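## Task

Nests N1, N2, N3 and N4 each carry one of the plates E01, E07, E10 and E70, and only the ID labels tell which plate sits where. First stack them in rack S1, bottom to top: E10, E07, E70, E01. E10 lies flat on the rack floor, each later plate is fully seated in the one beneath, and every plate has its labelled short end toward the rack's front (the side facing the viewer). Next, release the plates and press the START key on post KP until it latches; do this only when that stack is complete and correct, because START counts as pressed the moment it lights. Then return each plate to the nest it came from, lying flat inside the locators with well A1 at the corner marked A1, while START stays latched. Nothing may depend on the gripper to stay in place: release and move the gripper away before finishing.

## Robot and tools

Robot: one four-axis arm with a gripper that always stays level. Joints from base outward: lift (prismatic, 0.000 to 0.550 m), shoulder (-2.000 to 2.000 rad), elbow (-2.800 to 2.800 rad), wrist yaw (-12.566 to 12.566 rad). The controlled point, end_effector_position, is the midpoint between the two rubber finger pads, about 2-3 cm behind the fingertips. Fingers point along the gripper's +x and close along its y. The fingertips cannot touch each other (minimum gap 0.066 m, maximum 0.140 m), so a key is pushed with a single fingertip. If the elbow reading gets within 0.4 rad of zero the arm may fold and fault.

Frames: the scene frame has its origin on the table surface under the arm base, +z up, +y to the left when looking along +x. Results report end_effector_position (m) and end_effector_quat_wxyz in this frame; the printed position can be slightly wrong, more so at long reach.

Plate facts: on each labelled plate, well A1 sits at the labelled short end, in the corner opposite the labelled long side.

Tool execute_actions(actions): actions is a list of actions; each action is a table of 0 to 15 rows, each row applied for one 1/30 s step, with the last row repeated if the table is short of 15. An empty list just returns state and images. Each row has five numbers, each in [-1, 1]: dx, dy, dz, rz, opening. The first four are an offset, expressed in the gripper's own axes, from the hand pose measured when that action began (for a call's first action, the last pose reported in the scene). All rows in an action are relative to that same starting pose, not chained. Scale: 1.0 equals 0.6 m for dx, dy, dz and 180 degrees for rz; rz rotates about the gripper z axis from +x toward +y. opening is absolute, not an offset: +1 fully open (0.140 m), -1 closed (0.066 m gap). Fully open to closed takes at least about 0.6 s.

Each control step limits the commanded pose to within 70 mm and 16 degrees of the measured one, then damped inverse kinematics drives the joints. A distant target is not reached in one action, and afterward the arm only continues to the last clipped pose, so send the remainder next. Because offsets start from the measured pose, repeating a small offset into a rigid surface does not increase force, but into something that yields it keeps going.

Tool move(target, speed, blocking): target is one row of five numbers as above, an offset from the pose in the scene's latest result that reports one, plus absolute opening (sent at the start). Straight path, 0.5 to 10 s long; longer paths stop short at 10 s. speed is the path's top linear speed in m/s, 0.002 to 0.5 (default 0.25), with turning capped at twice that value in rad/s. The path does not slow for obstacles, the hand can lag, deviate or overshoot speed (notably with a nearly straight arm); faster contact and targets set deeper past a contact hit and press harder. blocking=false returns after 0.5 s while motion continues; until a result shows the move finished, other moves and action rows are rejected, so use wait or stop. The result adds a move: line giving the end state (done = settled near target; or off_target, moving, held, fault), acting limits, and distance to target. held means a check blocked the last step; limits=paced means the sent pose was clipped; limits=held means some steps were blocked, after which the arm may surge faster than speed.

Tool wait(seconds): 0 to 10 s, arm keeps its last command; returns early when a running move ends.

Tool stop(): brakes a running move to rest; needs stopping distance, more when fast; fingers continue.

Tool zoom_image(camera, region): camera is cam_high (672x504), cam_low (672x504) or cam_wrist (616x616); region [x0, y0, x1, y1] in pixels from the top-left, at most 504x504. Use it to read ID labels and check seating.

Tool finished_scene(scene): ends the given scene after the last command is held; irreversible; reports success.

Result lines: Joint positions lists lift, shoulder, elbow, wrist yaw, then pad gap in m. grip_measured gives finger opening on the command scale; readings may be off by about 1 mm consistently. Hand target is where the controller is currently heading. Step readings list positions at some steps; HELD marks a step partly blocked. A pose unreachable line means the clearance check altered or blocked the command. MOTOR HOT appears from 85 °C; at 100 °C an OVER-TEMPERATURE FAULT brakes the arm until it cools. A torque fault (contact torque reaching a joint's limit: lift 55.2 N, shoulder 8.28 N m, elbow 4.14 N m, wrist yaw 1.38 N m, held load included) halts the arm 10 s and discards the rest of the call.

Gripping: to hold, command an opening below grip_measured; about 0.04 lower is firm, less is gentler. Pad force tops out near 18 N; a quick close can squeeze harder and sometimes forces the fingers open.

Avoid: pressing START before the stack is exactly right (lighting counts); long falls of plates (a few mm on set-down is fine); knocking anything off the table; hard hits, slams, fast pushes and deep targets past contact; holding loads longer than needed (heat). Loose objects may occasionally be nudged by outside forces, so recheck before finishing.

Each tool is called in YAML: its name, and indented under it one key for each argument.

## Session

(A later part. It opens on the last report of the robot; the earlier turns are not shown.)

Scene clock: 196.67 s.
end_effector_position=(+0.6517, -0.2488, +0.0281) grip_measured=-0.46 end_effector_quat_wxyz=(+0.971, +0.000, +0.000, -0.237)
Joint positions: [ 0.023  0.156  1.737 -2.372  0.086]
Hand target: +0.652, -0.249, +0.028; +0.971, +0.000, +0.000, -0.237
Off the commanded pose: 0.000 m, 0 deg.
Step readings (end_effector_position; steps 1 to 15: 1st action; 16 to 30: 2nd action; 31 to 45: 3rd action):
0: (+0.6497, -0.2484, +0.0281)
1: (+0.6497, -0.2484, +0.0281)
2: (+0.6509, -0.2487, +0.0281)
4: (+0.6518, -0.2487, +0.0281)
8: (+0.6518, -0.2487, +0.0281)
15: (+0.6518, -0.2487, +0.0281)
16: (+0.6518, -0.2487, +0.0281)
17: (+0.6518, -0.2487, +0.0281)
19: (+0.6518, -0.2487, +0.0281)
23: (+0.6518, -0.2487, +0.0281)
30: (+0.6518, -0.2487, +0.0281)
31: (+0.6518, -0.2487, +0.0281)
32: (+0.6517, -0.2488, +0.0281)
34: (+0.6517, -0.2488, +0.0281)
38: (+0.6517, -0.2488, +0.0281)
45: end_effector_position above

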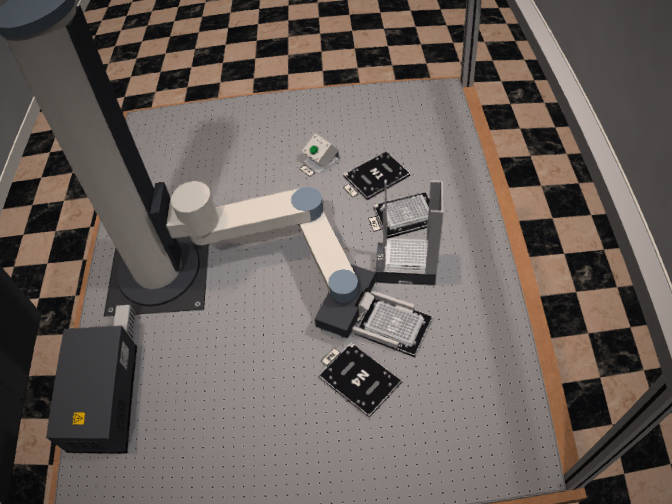

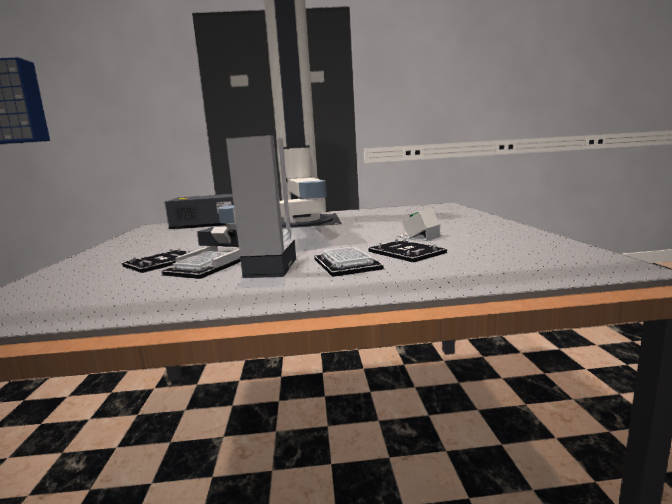

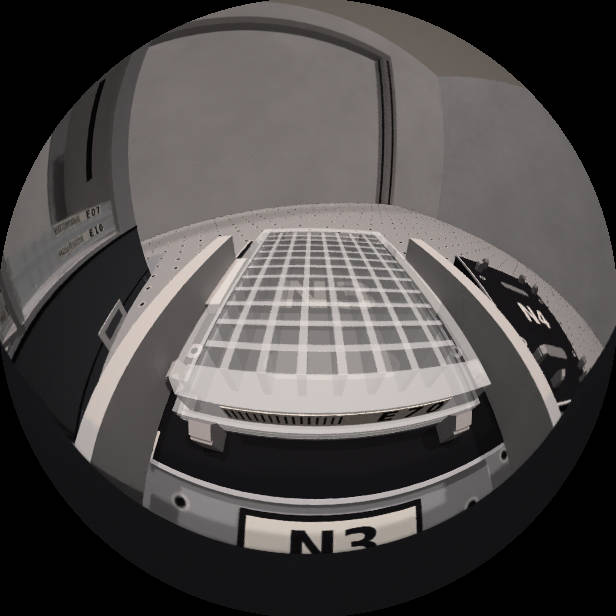

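move:
  target: [-0.0007,-0.0008,0.003,-0.0015,-0.5]
  speed: 0.01

move:
  target: [0,0,-0.006,0,-0.5]
  speed: 0.01

zoom_image:
  camera: "cam_low"
  region: [305, 235, 395, 285]

Scene clock: 212.10 s.
end_effector_position=(+0.7131, -0.0788, +0.3197) grip_measured=-0.46 end_effector_quat_wxyz=(+0.998, +0.000, +0.000, -0.067)
Joint positions: [ 0.315  0.472  1.774 -2.379  0.086]
Hand target: +0.713, -0.079, +0.320; +0.998, +0.000, +0.000, -0.067
Off the commanded pose: 0.000 m, 0 deg.
move: done

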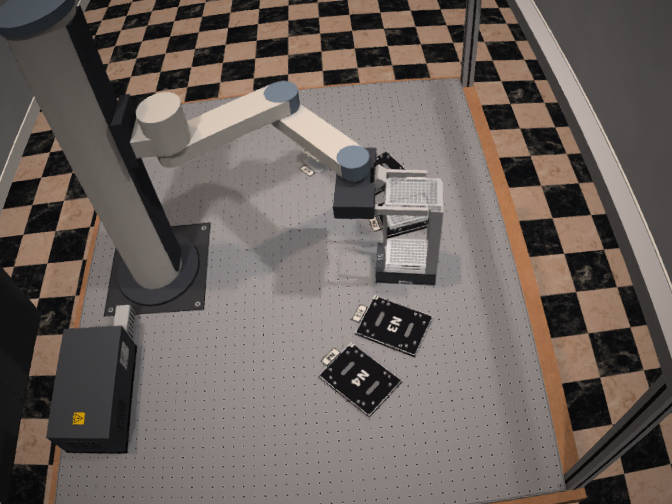

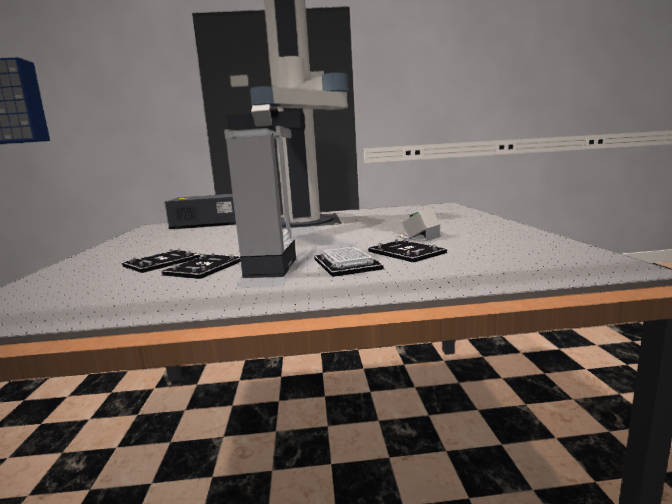

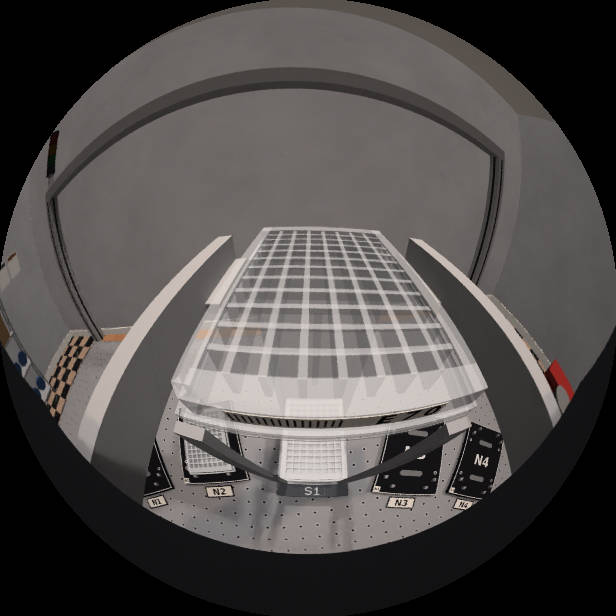

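Scene clock: 212.80 s.
end_effector_position=(+0.7132, -0.0784, +0.3161) grip_measured=-0.46 end_effector_quat_wxyz=(+0.998, +0.000, +0.000, -0.066)
Joint positions: [ 0.311  0.472  1.774 -2.378  0.086]
Hand target: +0.713, -0.079, +0.316; +0.998, +0.000, +0.000, -0.067
Off the commanded pose: 0.000 m, 0 deg.
move: done

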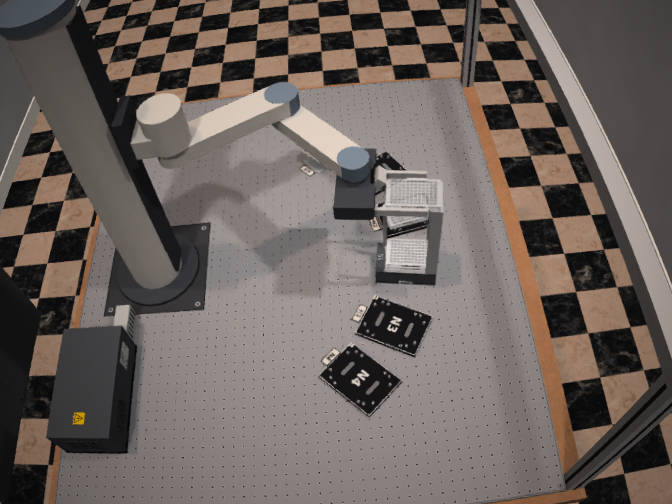

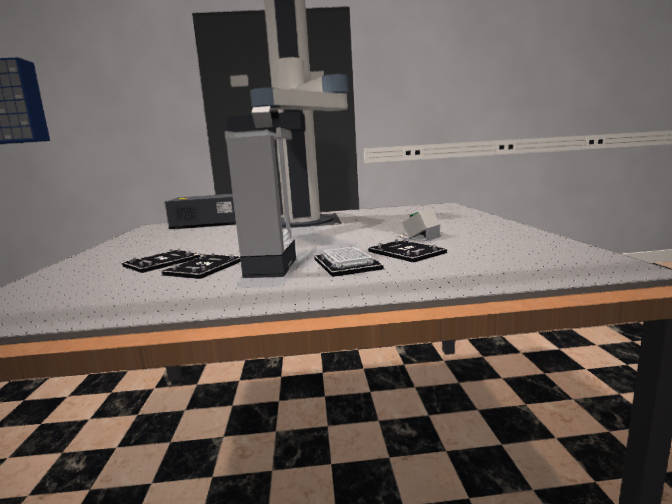

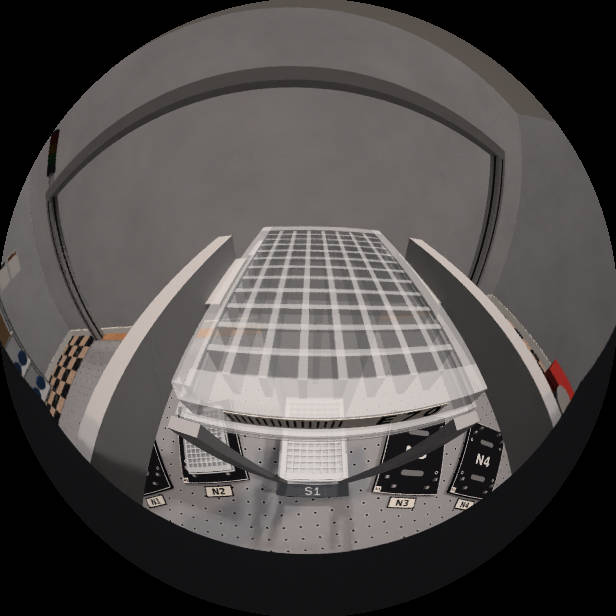

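Region (305, 235, 395, 285) of cam_low's 672x504 image, scaled by 5.600, with more detail than that image has.

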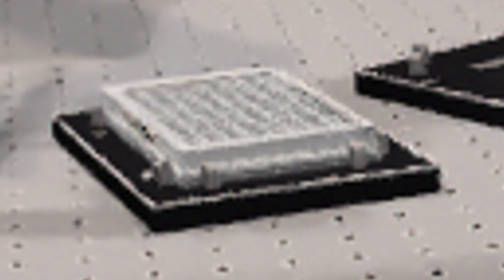

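move:
  target: [0,0.0007,-0.01,0.0005,-0.5]
  speed: 0.02

move:
  target: [0,0,-0.35,0,-0.5]
  speed: 0.2

move:
  target: [0,0,-0.008,0,-0.5]
  speed: 0.01

move:
  target: [0,0,0,0,0]

move:
  target: [-0.25,0,0,0,0]

move:
  target: [-0.027,0.21,-0.05,0.12,0]

move:
  target: [0.2,0,-0.02,0,0]

Scene clock: 221.70 s.
end_effector_position=(+0.7132, -0.0782, +0.3100) grip_measured=-0.46 end_effector_quat_wxyz=(+0.998, +0.000, +0.000, -0.066)
Joint positions: [ 0.305  0.472  1.774 -2.378  0.086]
Hand target: +0.713, -0.078, +0.310; +0.998, +0.000, +0.000, -0.065
Off the commanded pose: 0.000 m, 0 deg.
move: done

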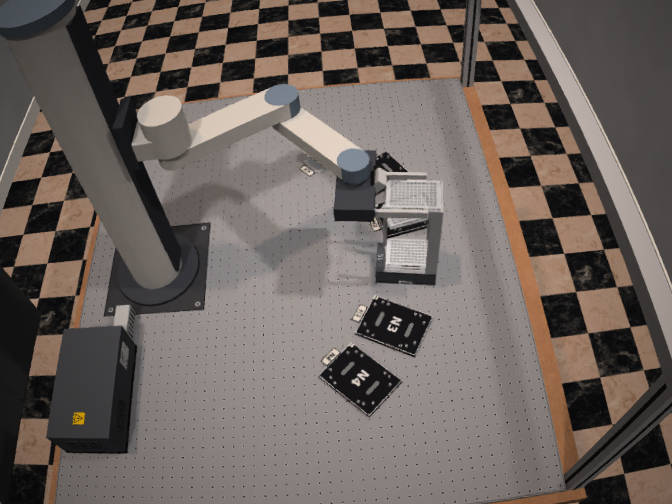

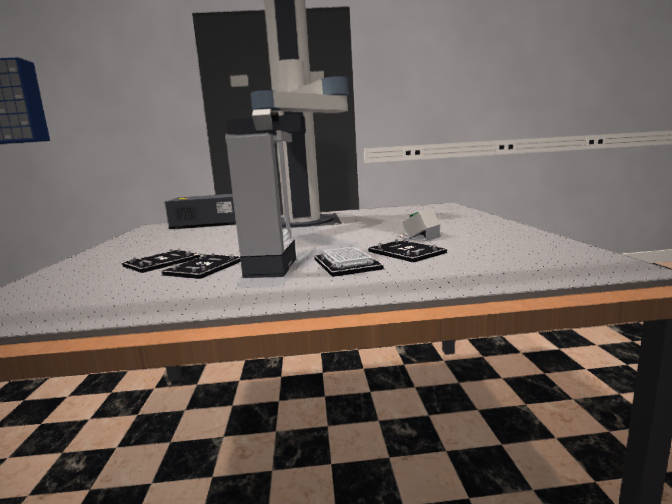

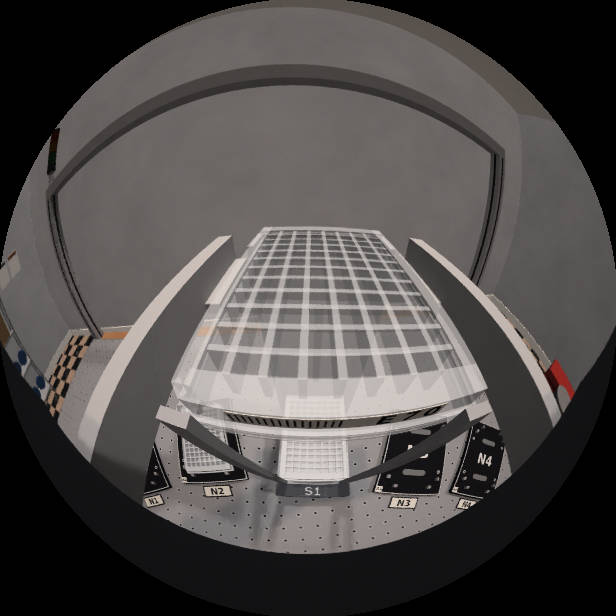

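Scene clock: 223.13 s.
end_effector_position=(+0.7132, -0.0782, +0.1000) grip_measured=-0.46 end_effector_quat_wxyz=(+0.998, +0.000, +0.000, -0.066)
Joint positions: [ 0.095  0.472  1.774 -2.378  0.086]
Hand target: +0.713, -0.078, +0.100; +0.998, +0.000, +0.000, -0.066
Off the commanded pose: 0.000 m, 0 deg.
move: done

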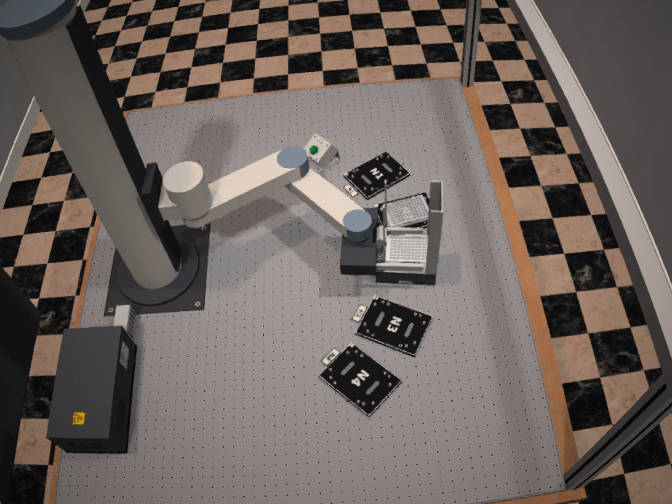

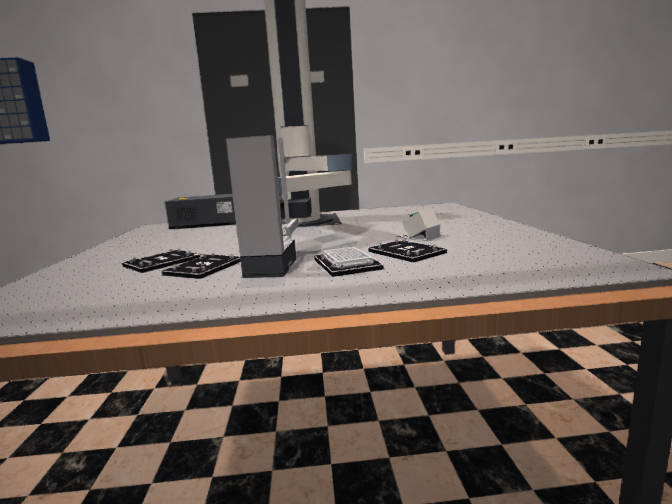

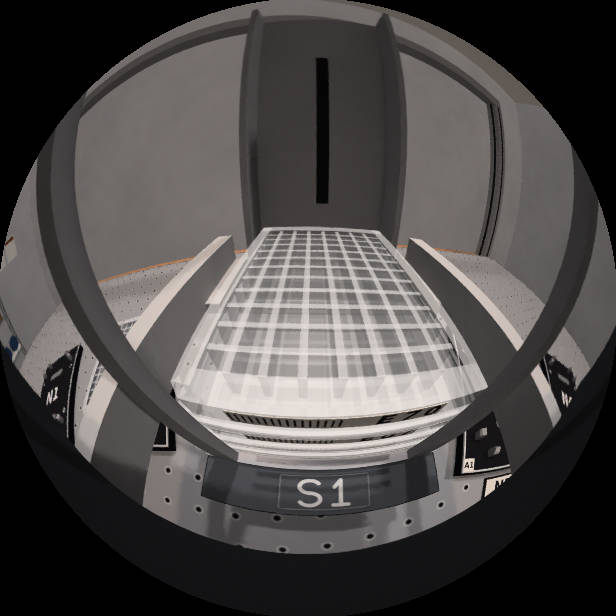

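Scene clock: 223.83 s.
end_effector_position=(+0.7132, -0.0782, +0.0955) grip_measured=-0.46 end_effector_quat_wxyz=(+0.998, +0.000, +0.000, -0.066)
Joint positions: [ 0.091  0.472  1.774 -2.378  0.086]
Hand target: +0.713, -0.078, +0.095; +0.998, +0.000, +0.000, -0.066
Off the commanded pose: 0.000 m, 0 deg.
move: done

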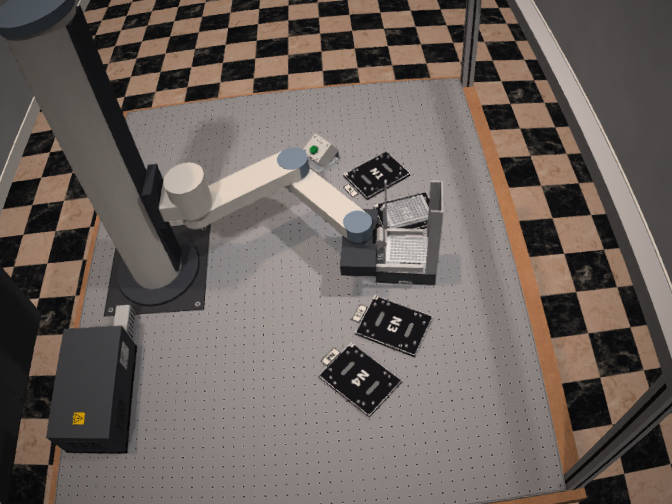

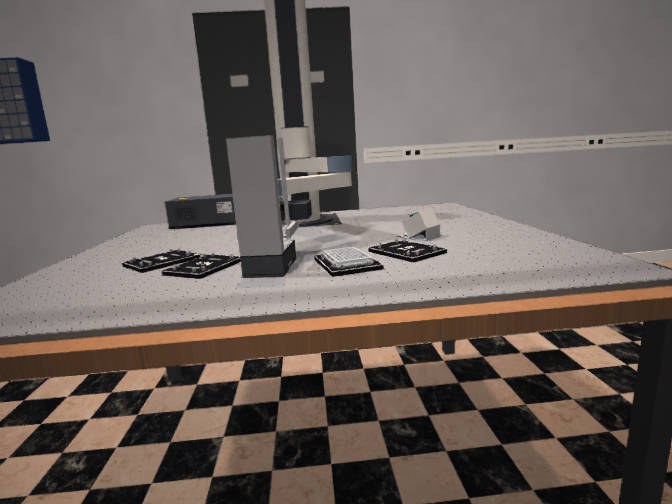

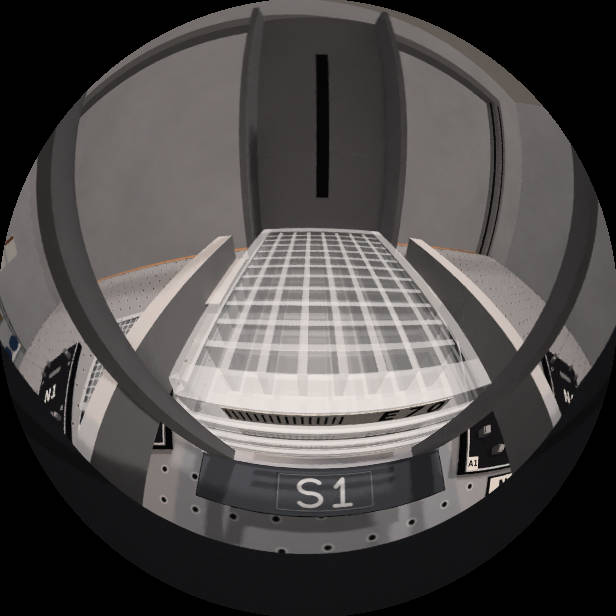

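Scene clock: 224.33 s.
end_effector_position=(+0.7132, -0.0782, +0.0956) grip_measured=+0.00 end_effector_quat_wxyz=(+0.998, +0.000, +0.000, -0.066)
Joint positions: [ 0.091  0.472  1.774 -2.378  0.103]
Hand target: +0.713, -0.078, +0.096; +0.998, +0.000, +0.000, -0.066
Off the commanded pose: 0.000 m, 0 deg.
move: done

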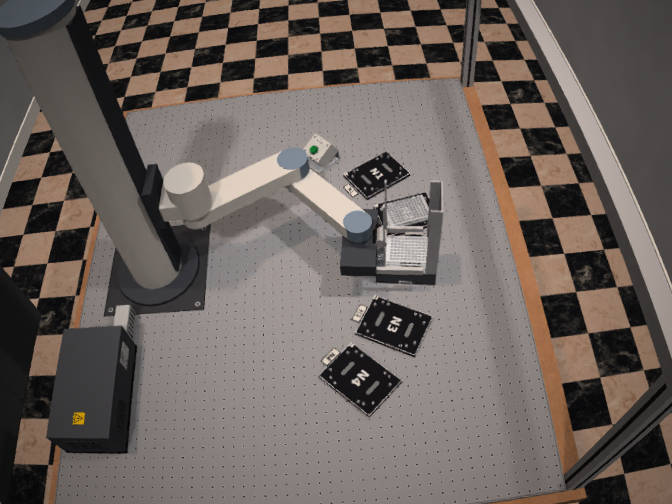

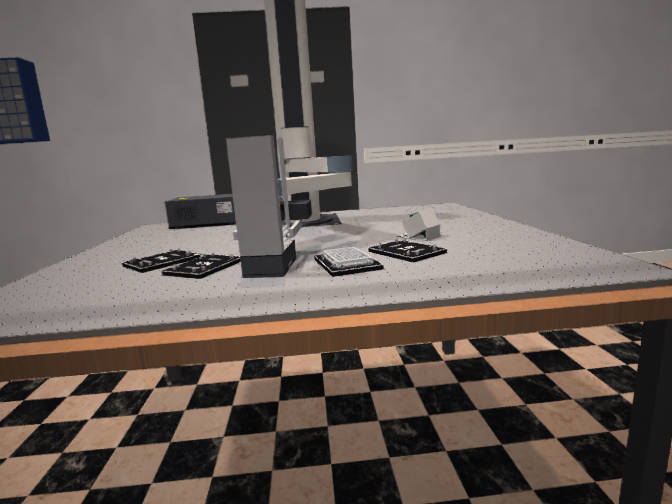

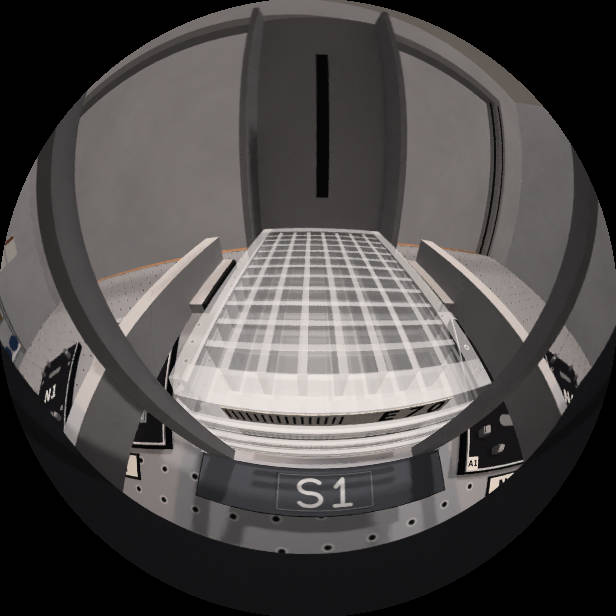

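Scene clock: 225.33 s.
end_effector_position=(+0.5645, -0.0586, +0.0956) grip_measured=+0.00 end_effector_quat_wxyz=(+0.998, +0.000, +0.000, -0.066)
Joint positions: [ 0.091  0.769  1.009 -1.91   0.103]
Hand target: +0.564, -0.059, +0.096; +0.998, +0.000, +0.000, -0.066
Off the commanded pose: 0.000 m, 0 deg.
move: done

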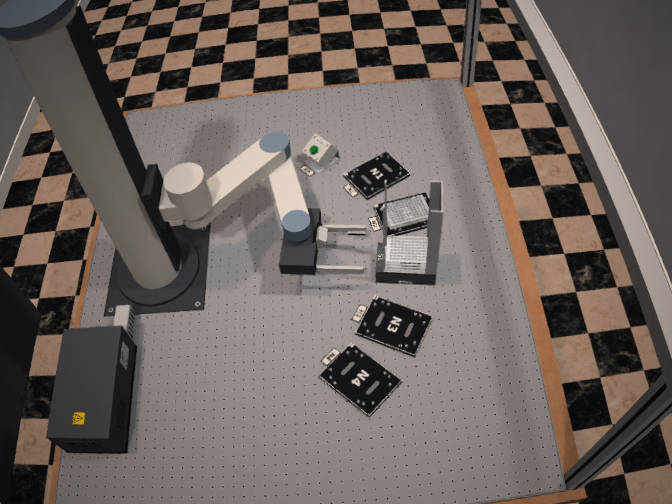

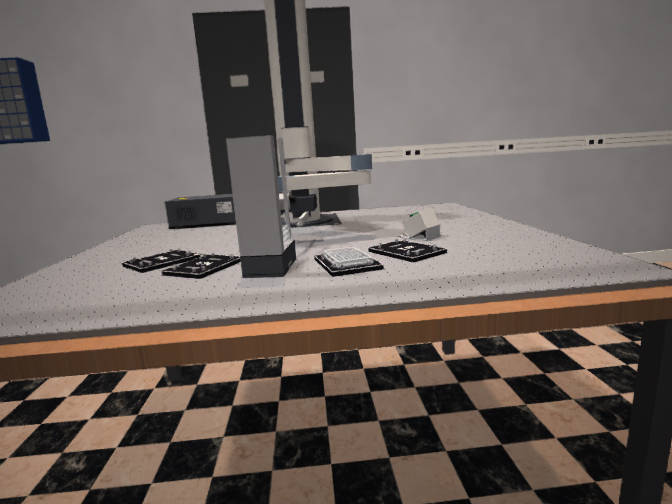

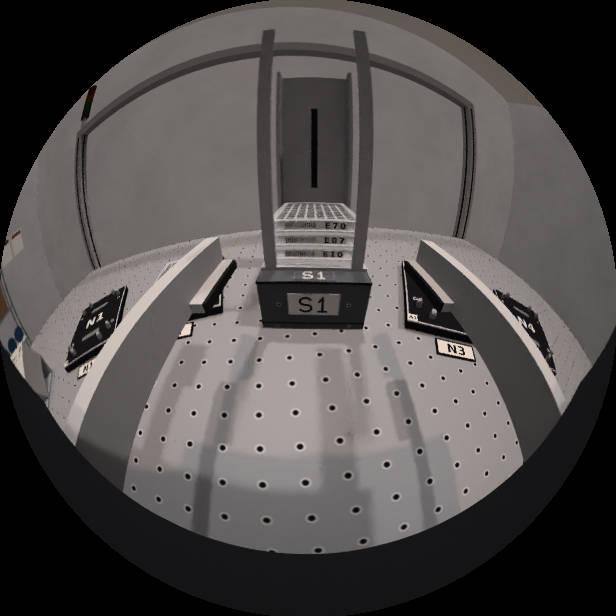

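Scene clock: 226.43 s.
end_effector_position=(+0.5650, +0.0686, +0.0655) grip_measured=+0.00 end_effector_quat_wxyz=(+0.992, +0.000, +0.000, +0.123)
Joint positions: [ 0.061  1.059  1.021 -1.834  0.103]
Hand target: +0.565, +0.068, +0.066; +0.992, +0.000, +0.000, +0.122
Off the commanded pose: 0.000 m, 0 deg.
move: done

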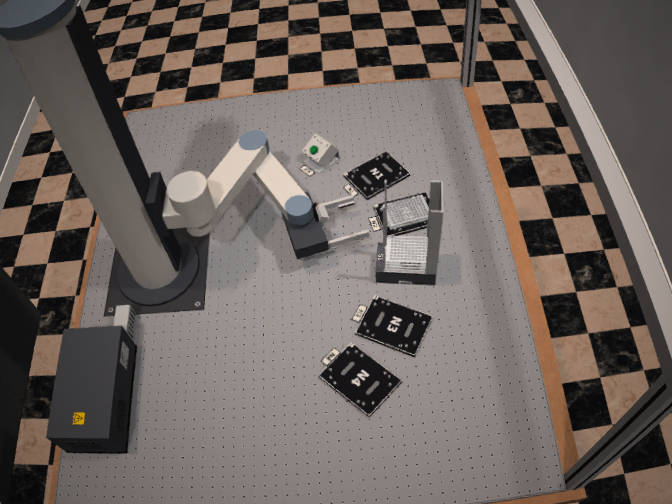

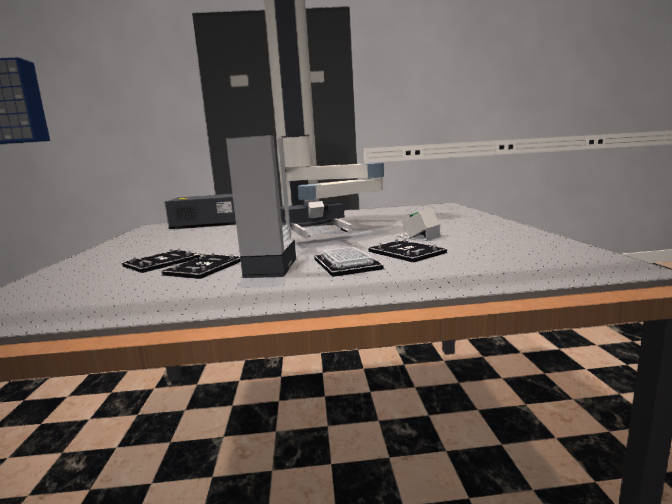

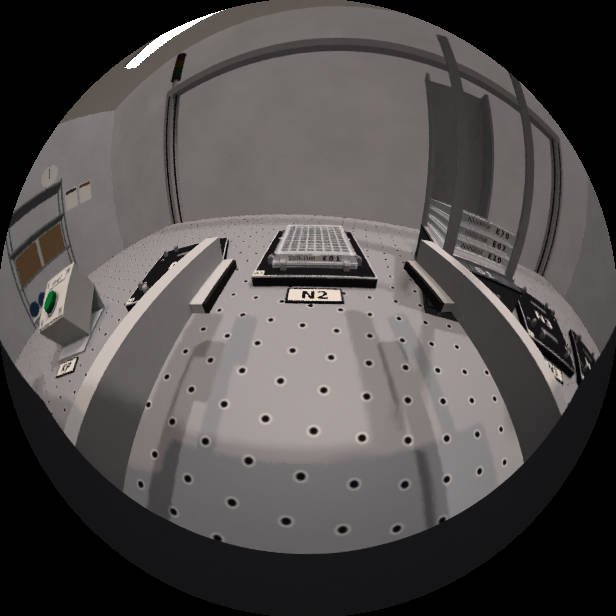

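Scene clock: 227.33 s.
end_effector_position=(+0.6814, +0.0978, +0.0535) grip_measured=+0.00 end_effector_quat_wxyz=(+0.992, +0.000, +0.000, +0.123)
Joint positions: [ 0.049  0.862  1.611 -2.227  0.103]
Hand target: +0.681, +0.098, +0.054; +0.992, +0.000, +0.000, +0.123
Off the commanded pose: 0.000 m, 0 deg.
move: done

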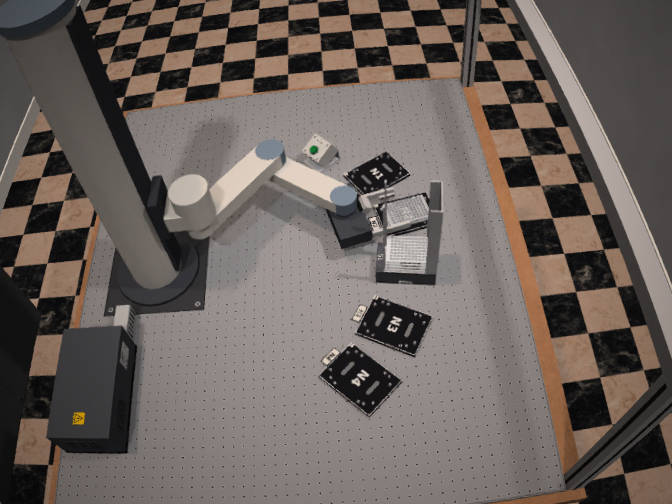

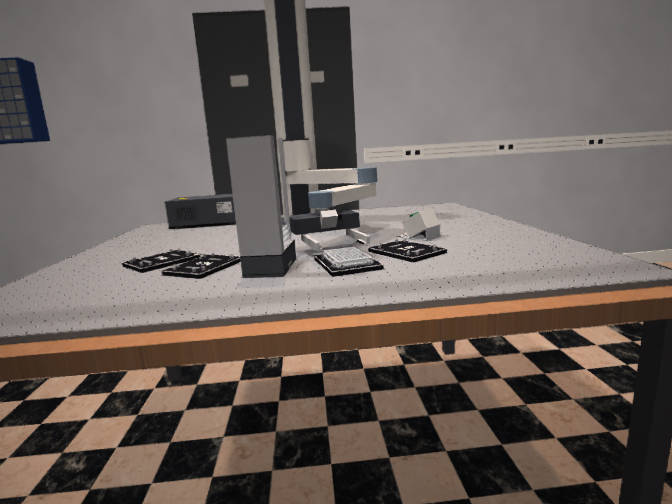

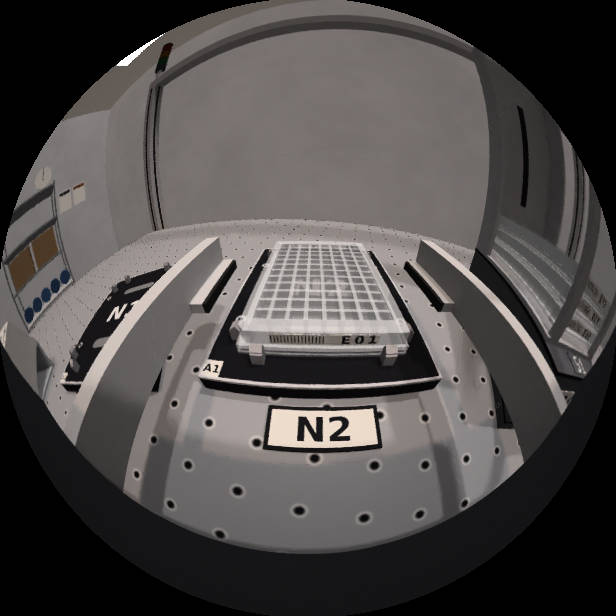

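Plate is fine.

move:
  target: [0.068,-0.003,-0.025,0,0]
  speed: 0.1

move:
  target: [0,0,-0.0167,0,0]
  speed: 0.03

zoom_image:
  camera: "cam_wrist"
  region: [130, 200, 510, 480]

Scene clock: 233.77 s.
end_effector_position=(+0.7214, +0.1061, +0.0385) grip_measured=+0.00 end_effector_quat_wxyz=(+0.992, +0.000, +0.000, +0.123)
Joint positions: [ 0.033  0.759  1.856 -2.368  0.103]
Hand target: +0.721, +0.106, +0.039; +0.992, +0.000, +0.000, +0.123
Off the commanded pose: 0.000 m, 0 deg.
move: done

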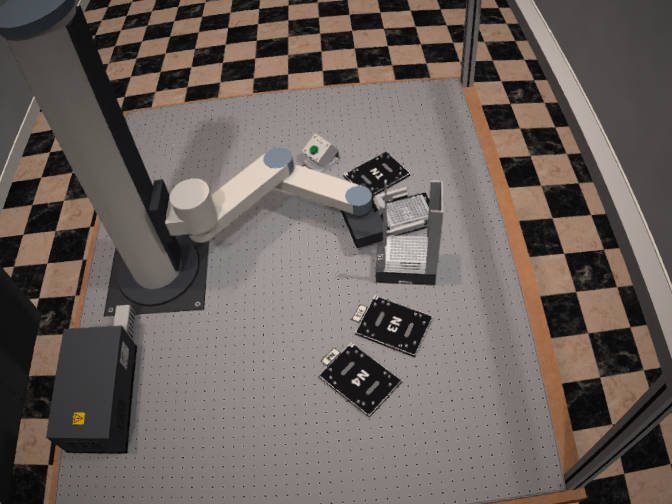

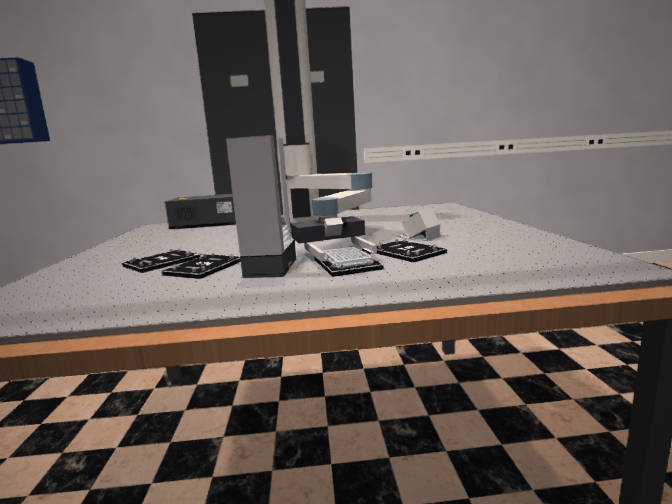

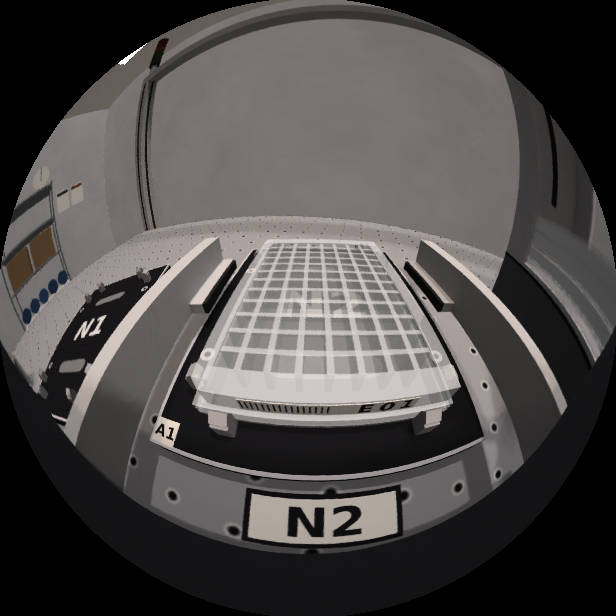

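Scene clock: 234.47 s.
end_effector_position=(+0.7214, +0.1061, +0.0284) grip_measured=+0.00 end_effector_quat_wxyz=(+0.992, +0.000, +0.000, +0.123)
Joint positions: [ 0.023  0.759  1.856 -2.368  0.103]
Hand target: +0.721, +0.106, +0.028; +0.992, +0.000, +0.000, +0.123
Off the commanded pose: 0.000 m, 0 deg.
move: done

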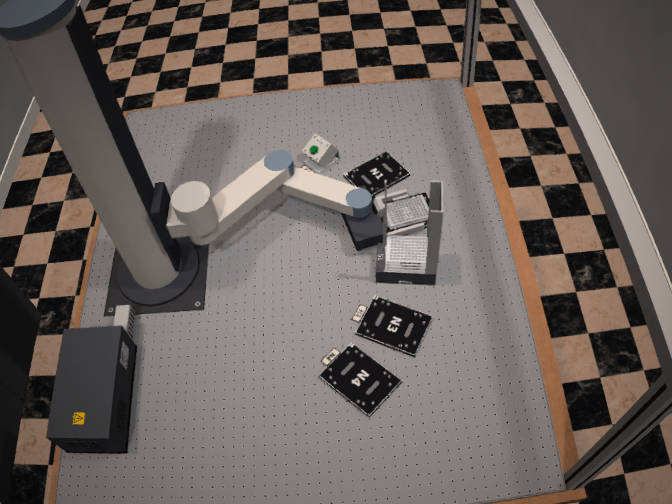

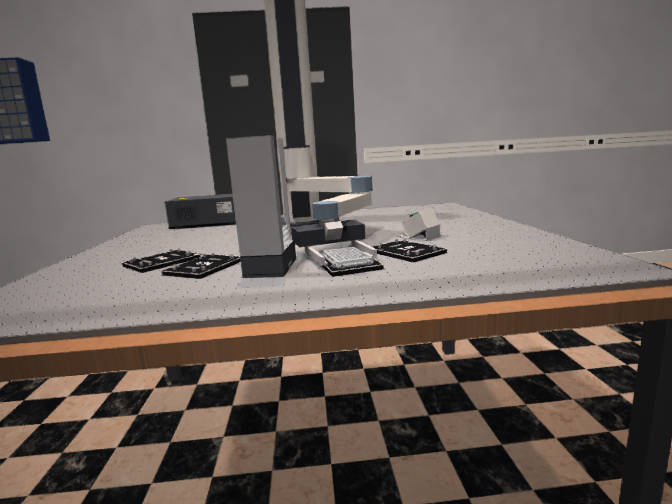

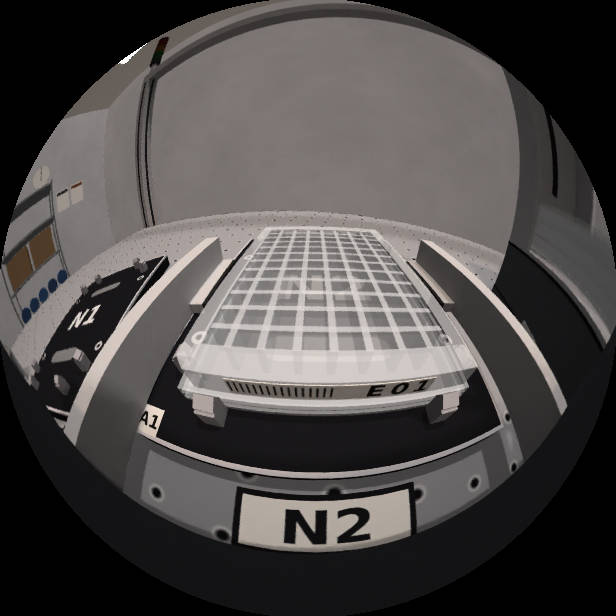

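Region (130, 200, 510, 480) of cam_wrist's 616x616 image, scaled by 1.326, with more detail than that image has; it fills the top 371 rows of this view, and the rest is white.

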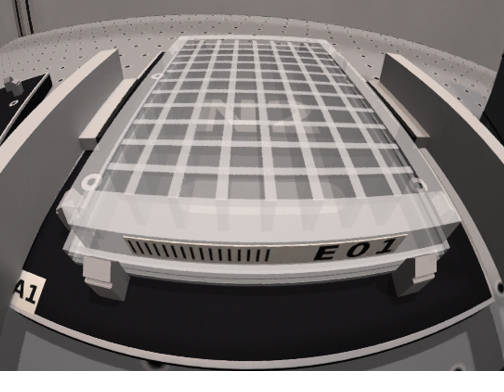

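execute_actions:
  actions:
    - [[0.011,0.0008,0,0,-0.3]]
    - [[0,0,0,0,-0.43]]
    - [[0,0,0,0,-0.5]]

zoom_image:
  camera: "cam_wrist"
  region: [130, 200, 510, 480]

move:
  target: [0,0,0.51,0,-0.5]
  speed: 0.35

Scene clock: 241.87 s.
end_effector_position=(+0.7276, +0.1083, +0.0284) grip_measured=-0.46 end_effector_quat_wxyz=(+0.992, +0.000, +0.000, +0.123)
Joint positions: [ 0.023  0.742  1.899 -2.394  0.086]
Hand target: +0.728, +0.108, +0.028; +0.992, +0.000, +0.000, +0.123
Off the commanded pose: 0.000 m, 0 deg.
Step readings (end_effector_position; steps 1 to 15: 1st action; 16 to 30: 2nd action; 31 to 45: 3rd action):
0: (+0.7214, +0.1061, +0.0284)
1: (+0.7214, +0.1061, +0.0284)
2: (+0.7225, +0.1064, +0.0284)
4: (+0.7271, +0.1082, +0.0284)
8: (+0.7276, +0.1082, +0.0284)
15: (+0.7276, +0.1082, +0.0284)
16: (+0.7276, +0.1082, +0.0284)
17: (+0.7276, +0.1082, +0.0284)
19: (+0.7276, +0.1082, +0.0284)
23: (+0.7276, +0.1082, +0.0284)
30: (+0.7276, +0.1082, +0.0284)
31: (+0.7276, +0.1082, +0.0284)
32: (+0.7276, +0.1083, +0.0284)
34: (+0.7276, +0.1083, +0.0284)
38: (+0.7276, +0.1083, +0.0284)
45: end_effector_position above

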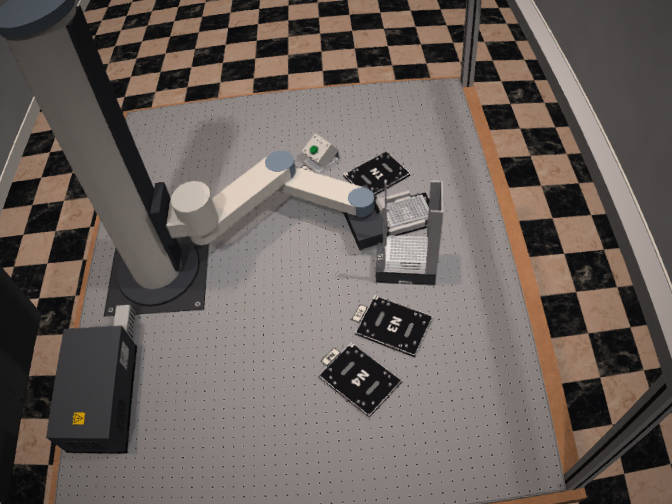

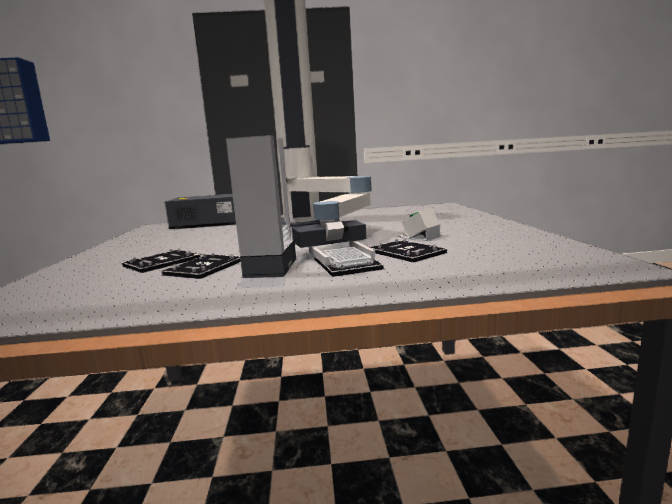

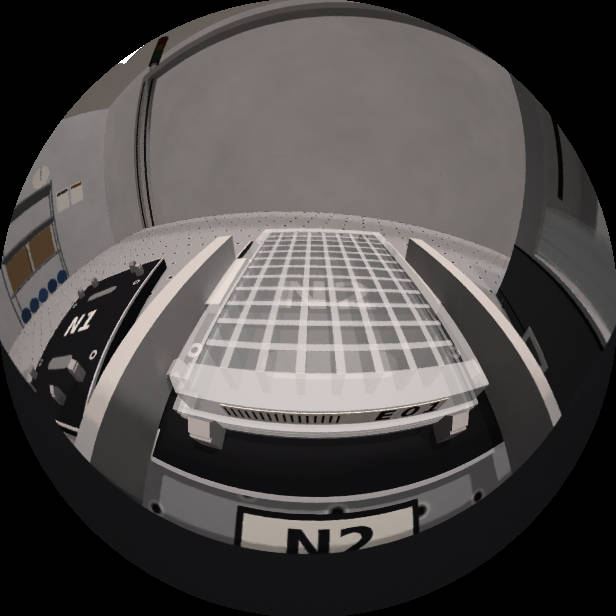

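Region (130, 200, 510, 480) of cam_wrist's 616x616 image, scaled by 1.326, with more detail than that image has; it fills the top 371 rows of this view, and the rest is white.

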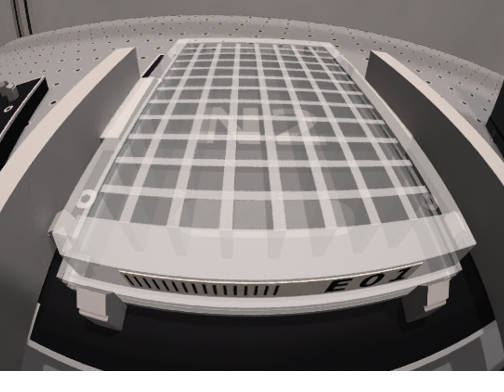

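Scene clock: 243.27 s.
end_effector_position=(+0.7276, +0.1084, +0.3345) grip_measured=-0.46 end_effector_quat_wxyz=(+0.992, +0.000, +0.000, +0.123)
Joint positions: [ 0.329  0.742  1.899 -2.394  0.086]
Hand target: +0.728, +0.108, +0.334; +0.992, +0.000, +0.000, +0.123
Off the commanded pose: 0.000 m, 0 deg.
move: done

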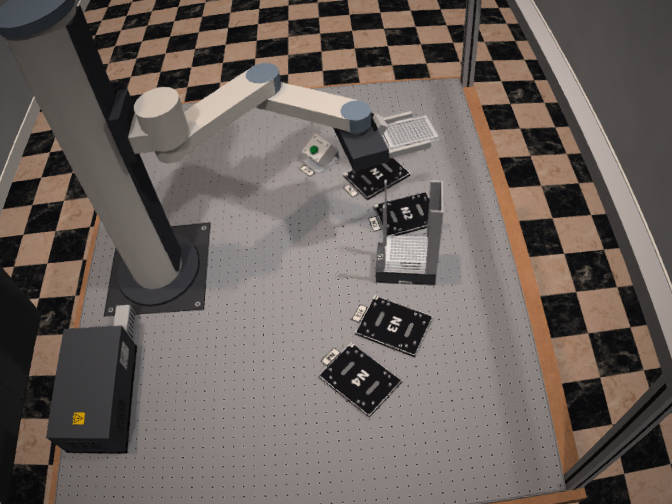

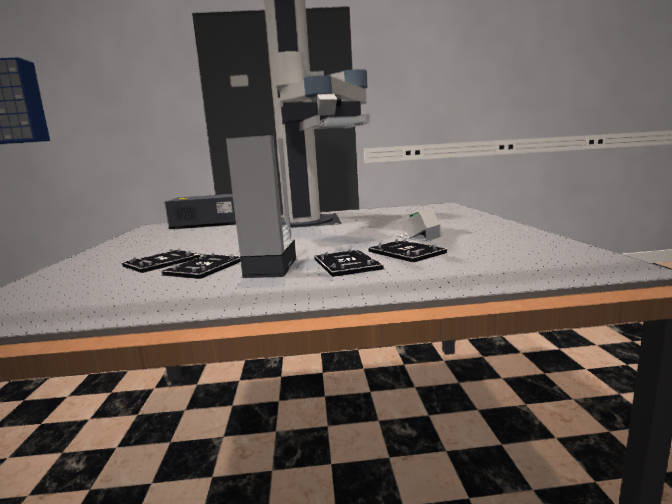

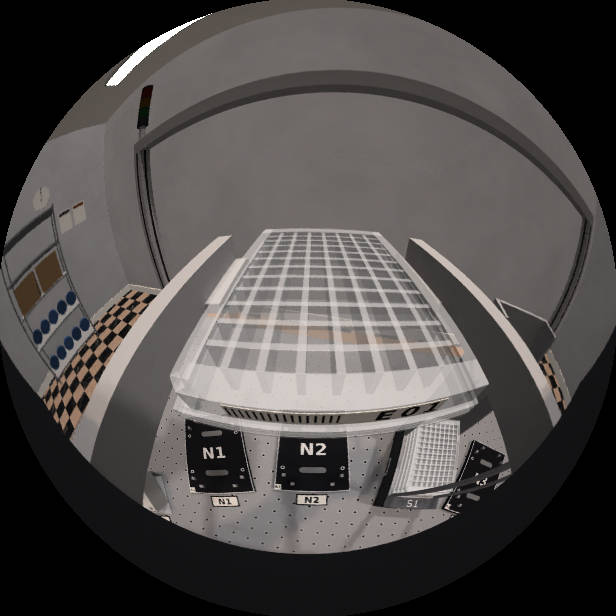

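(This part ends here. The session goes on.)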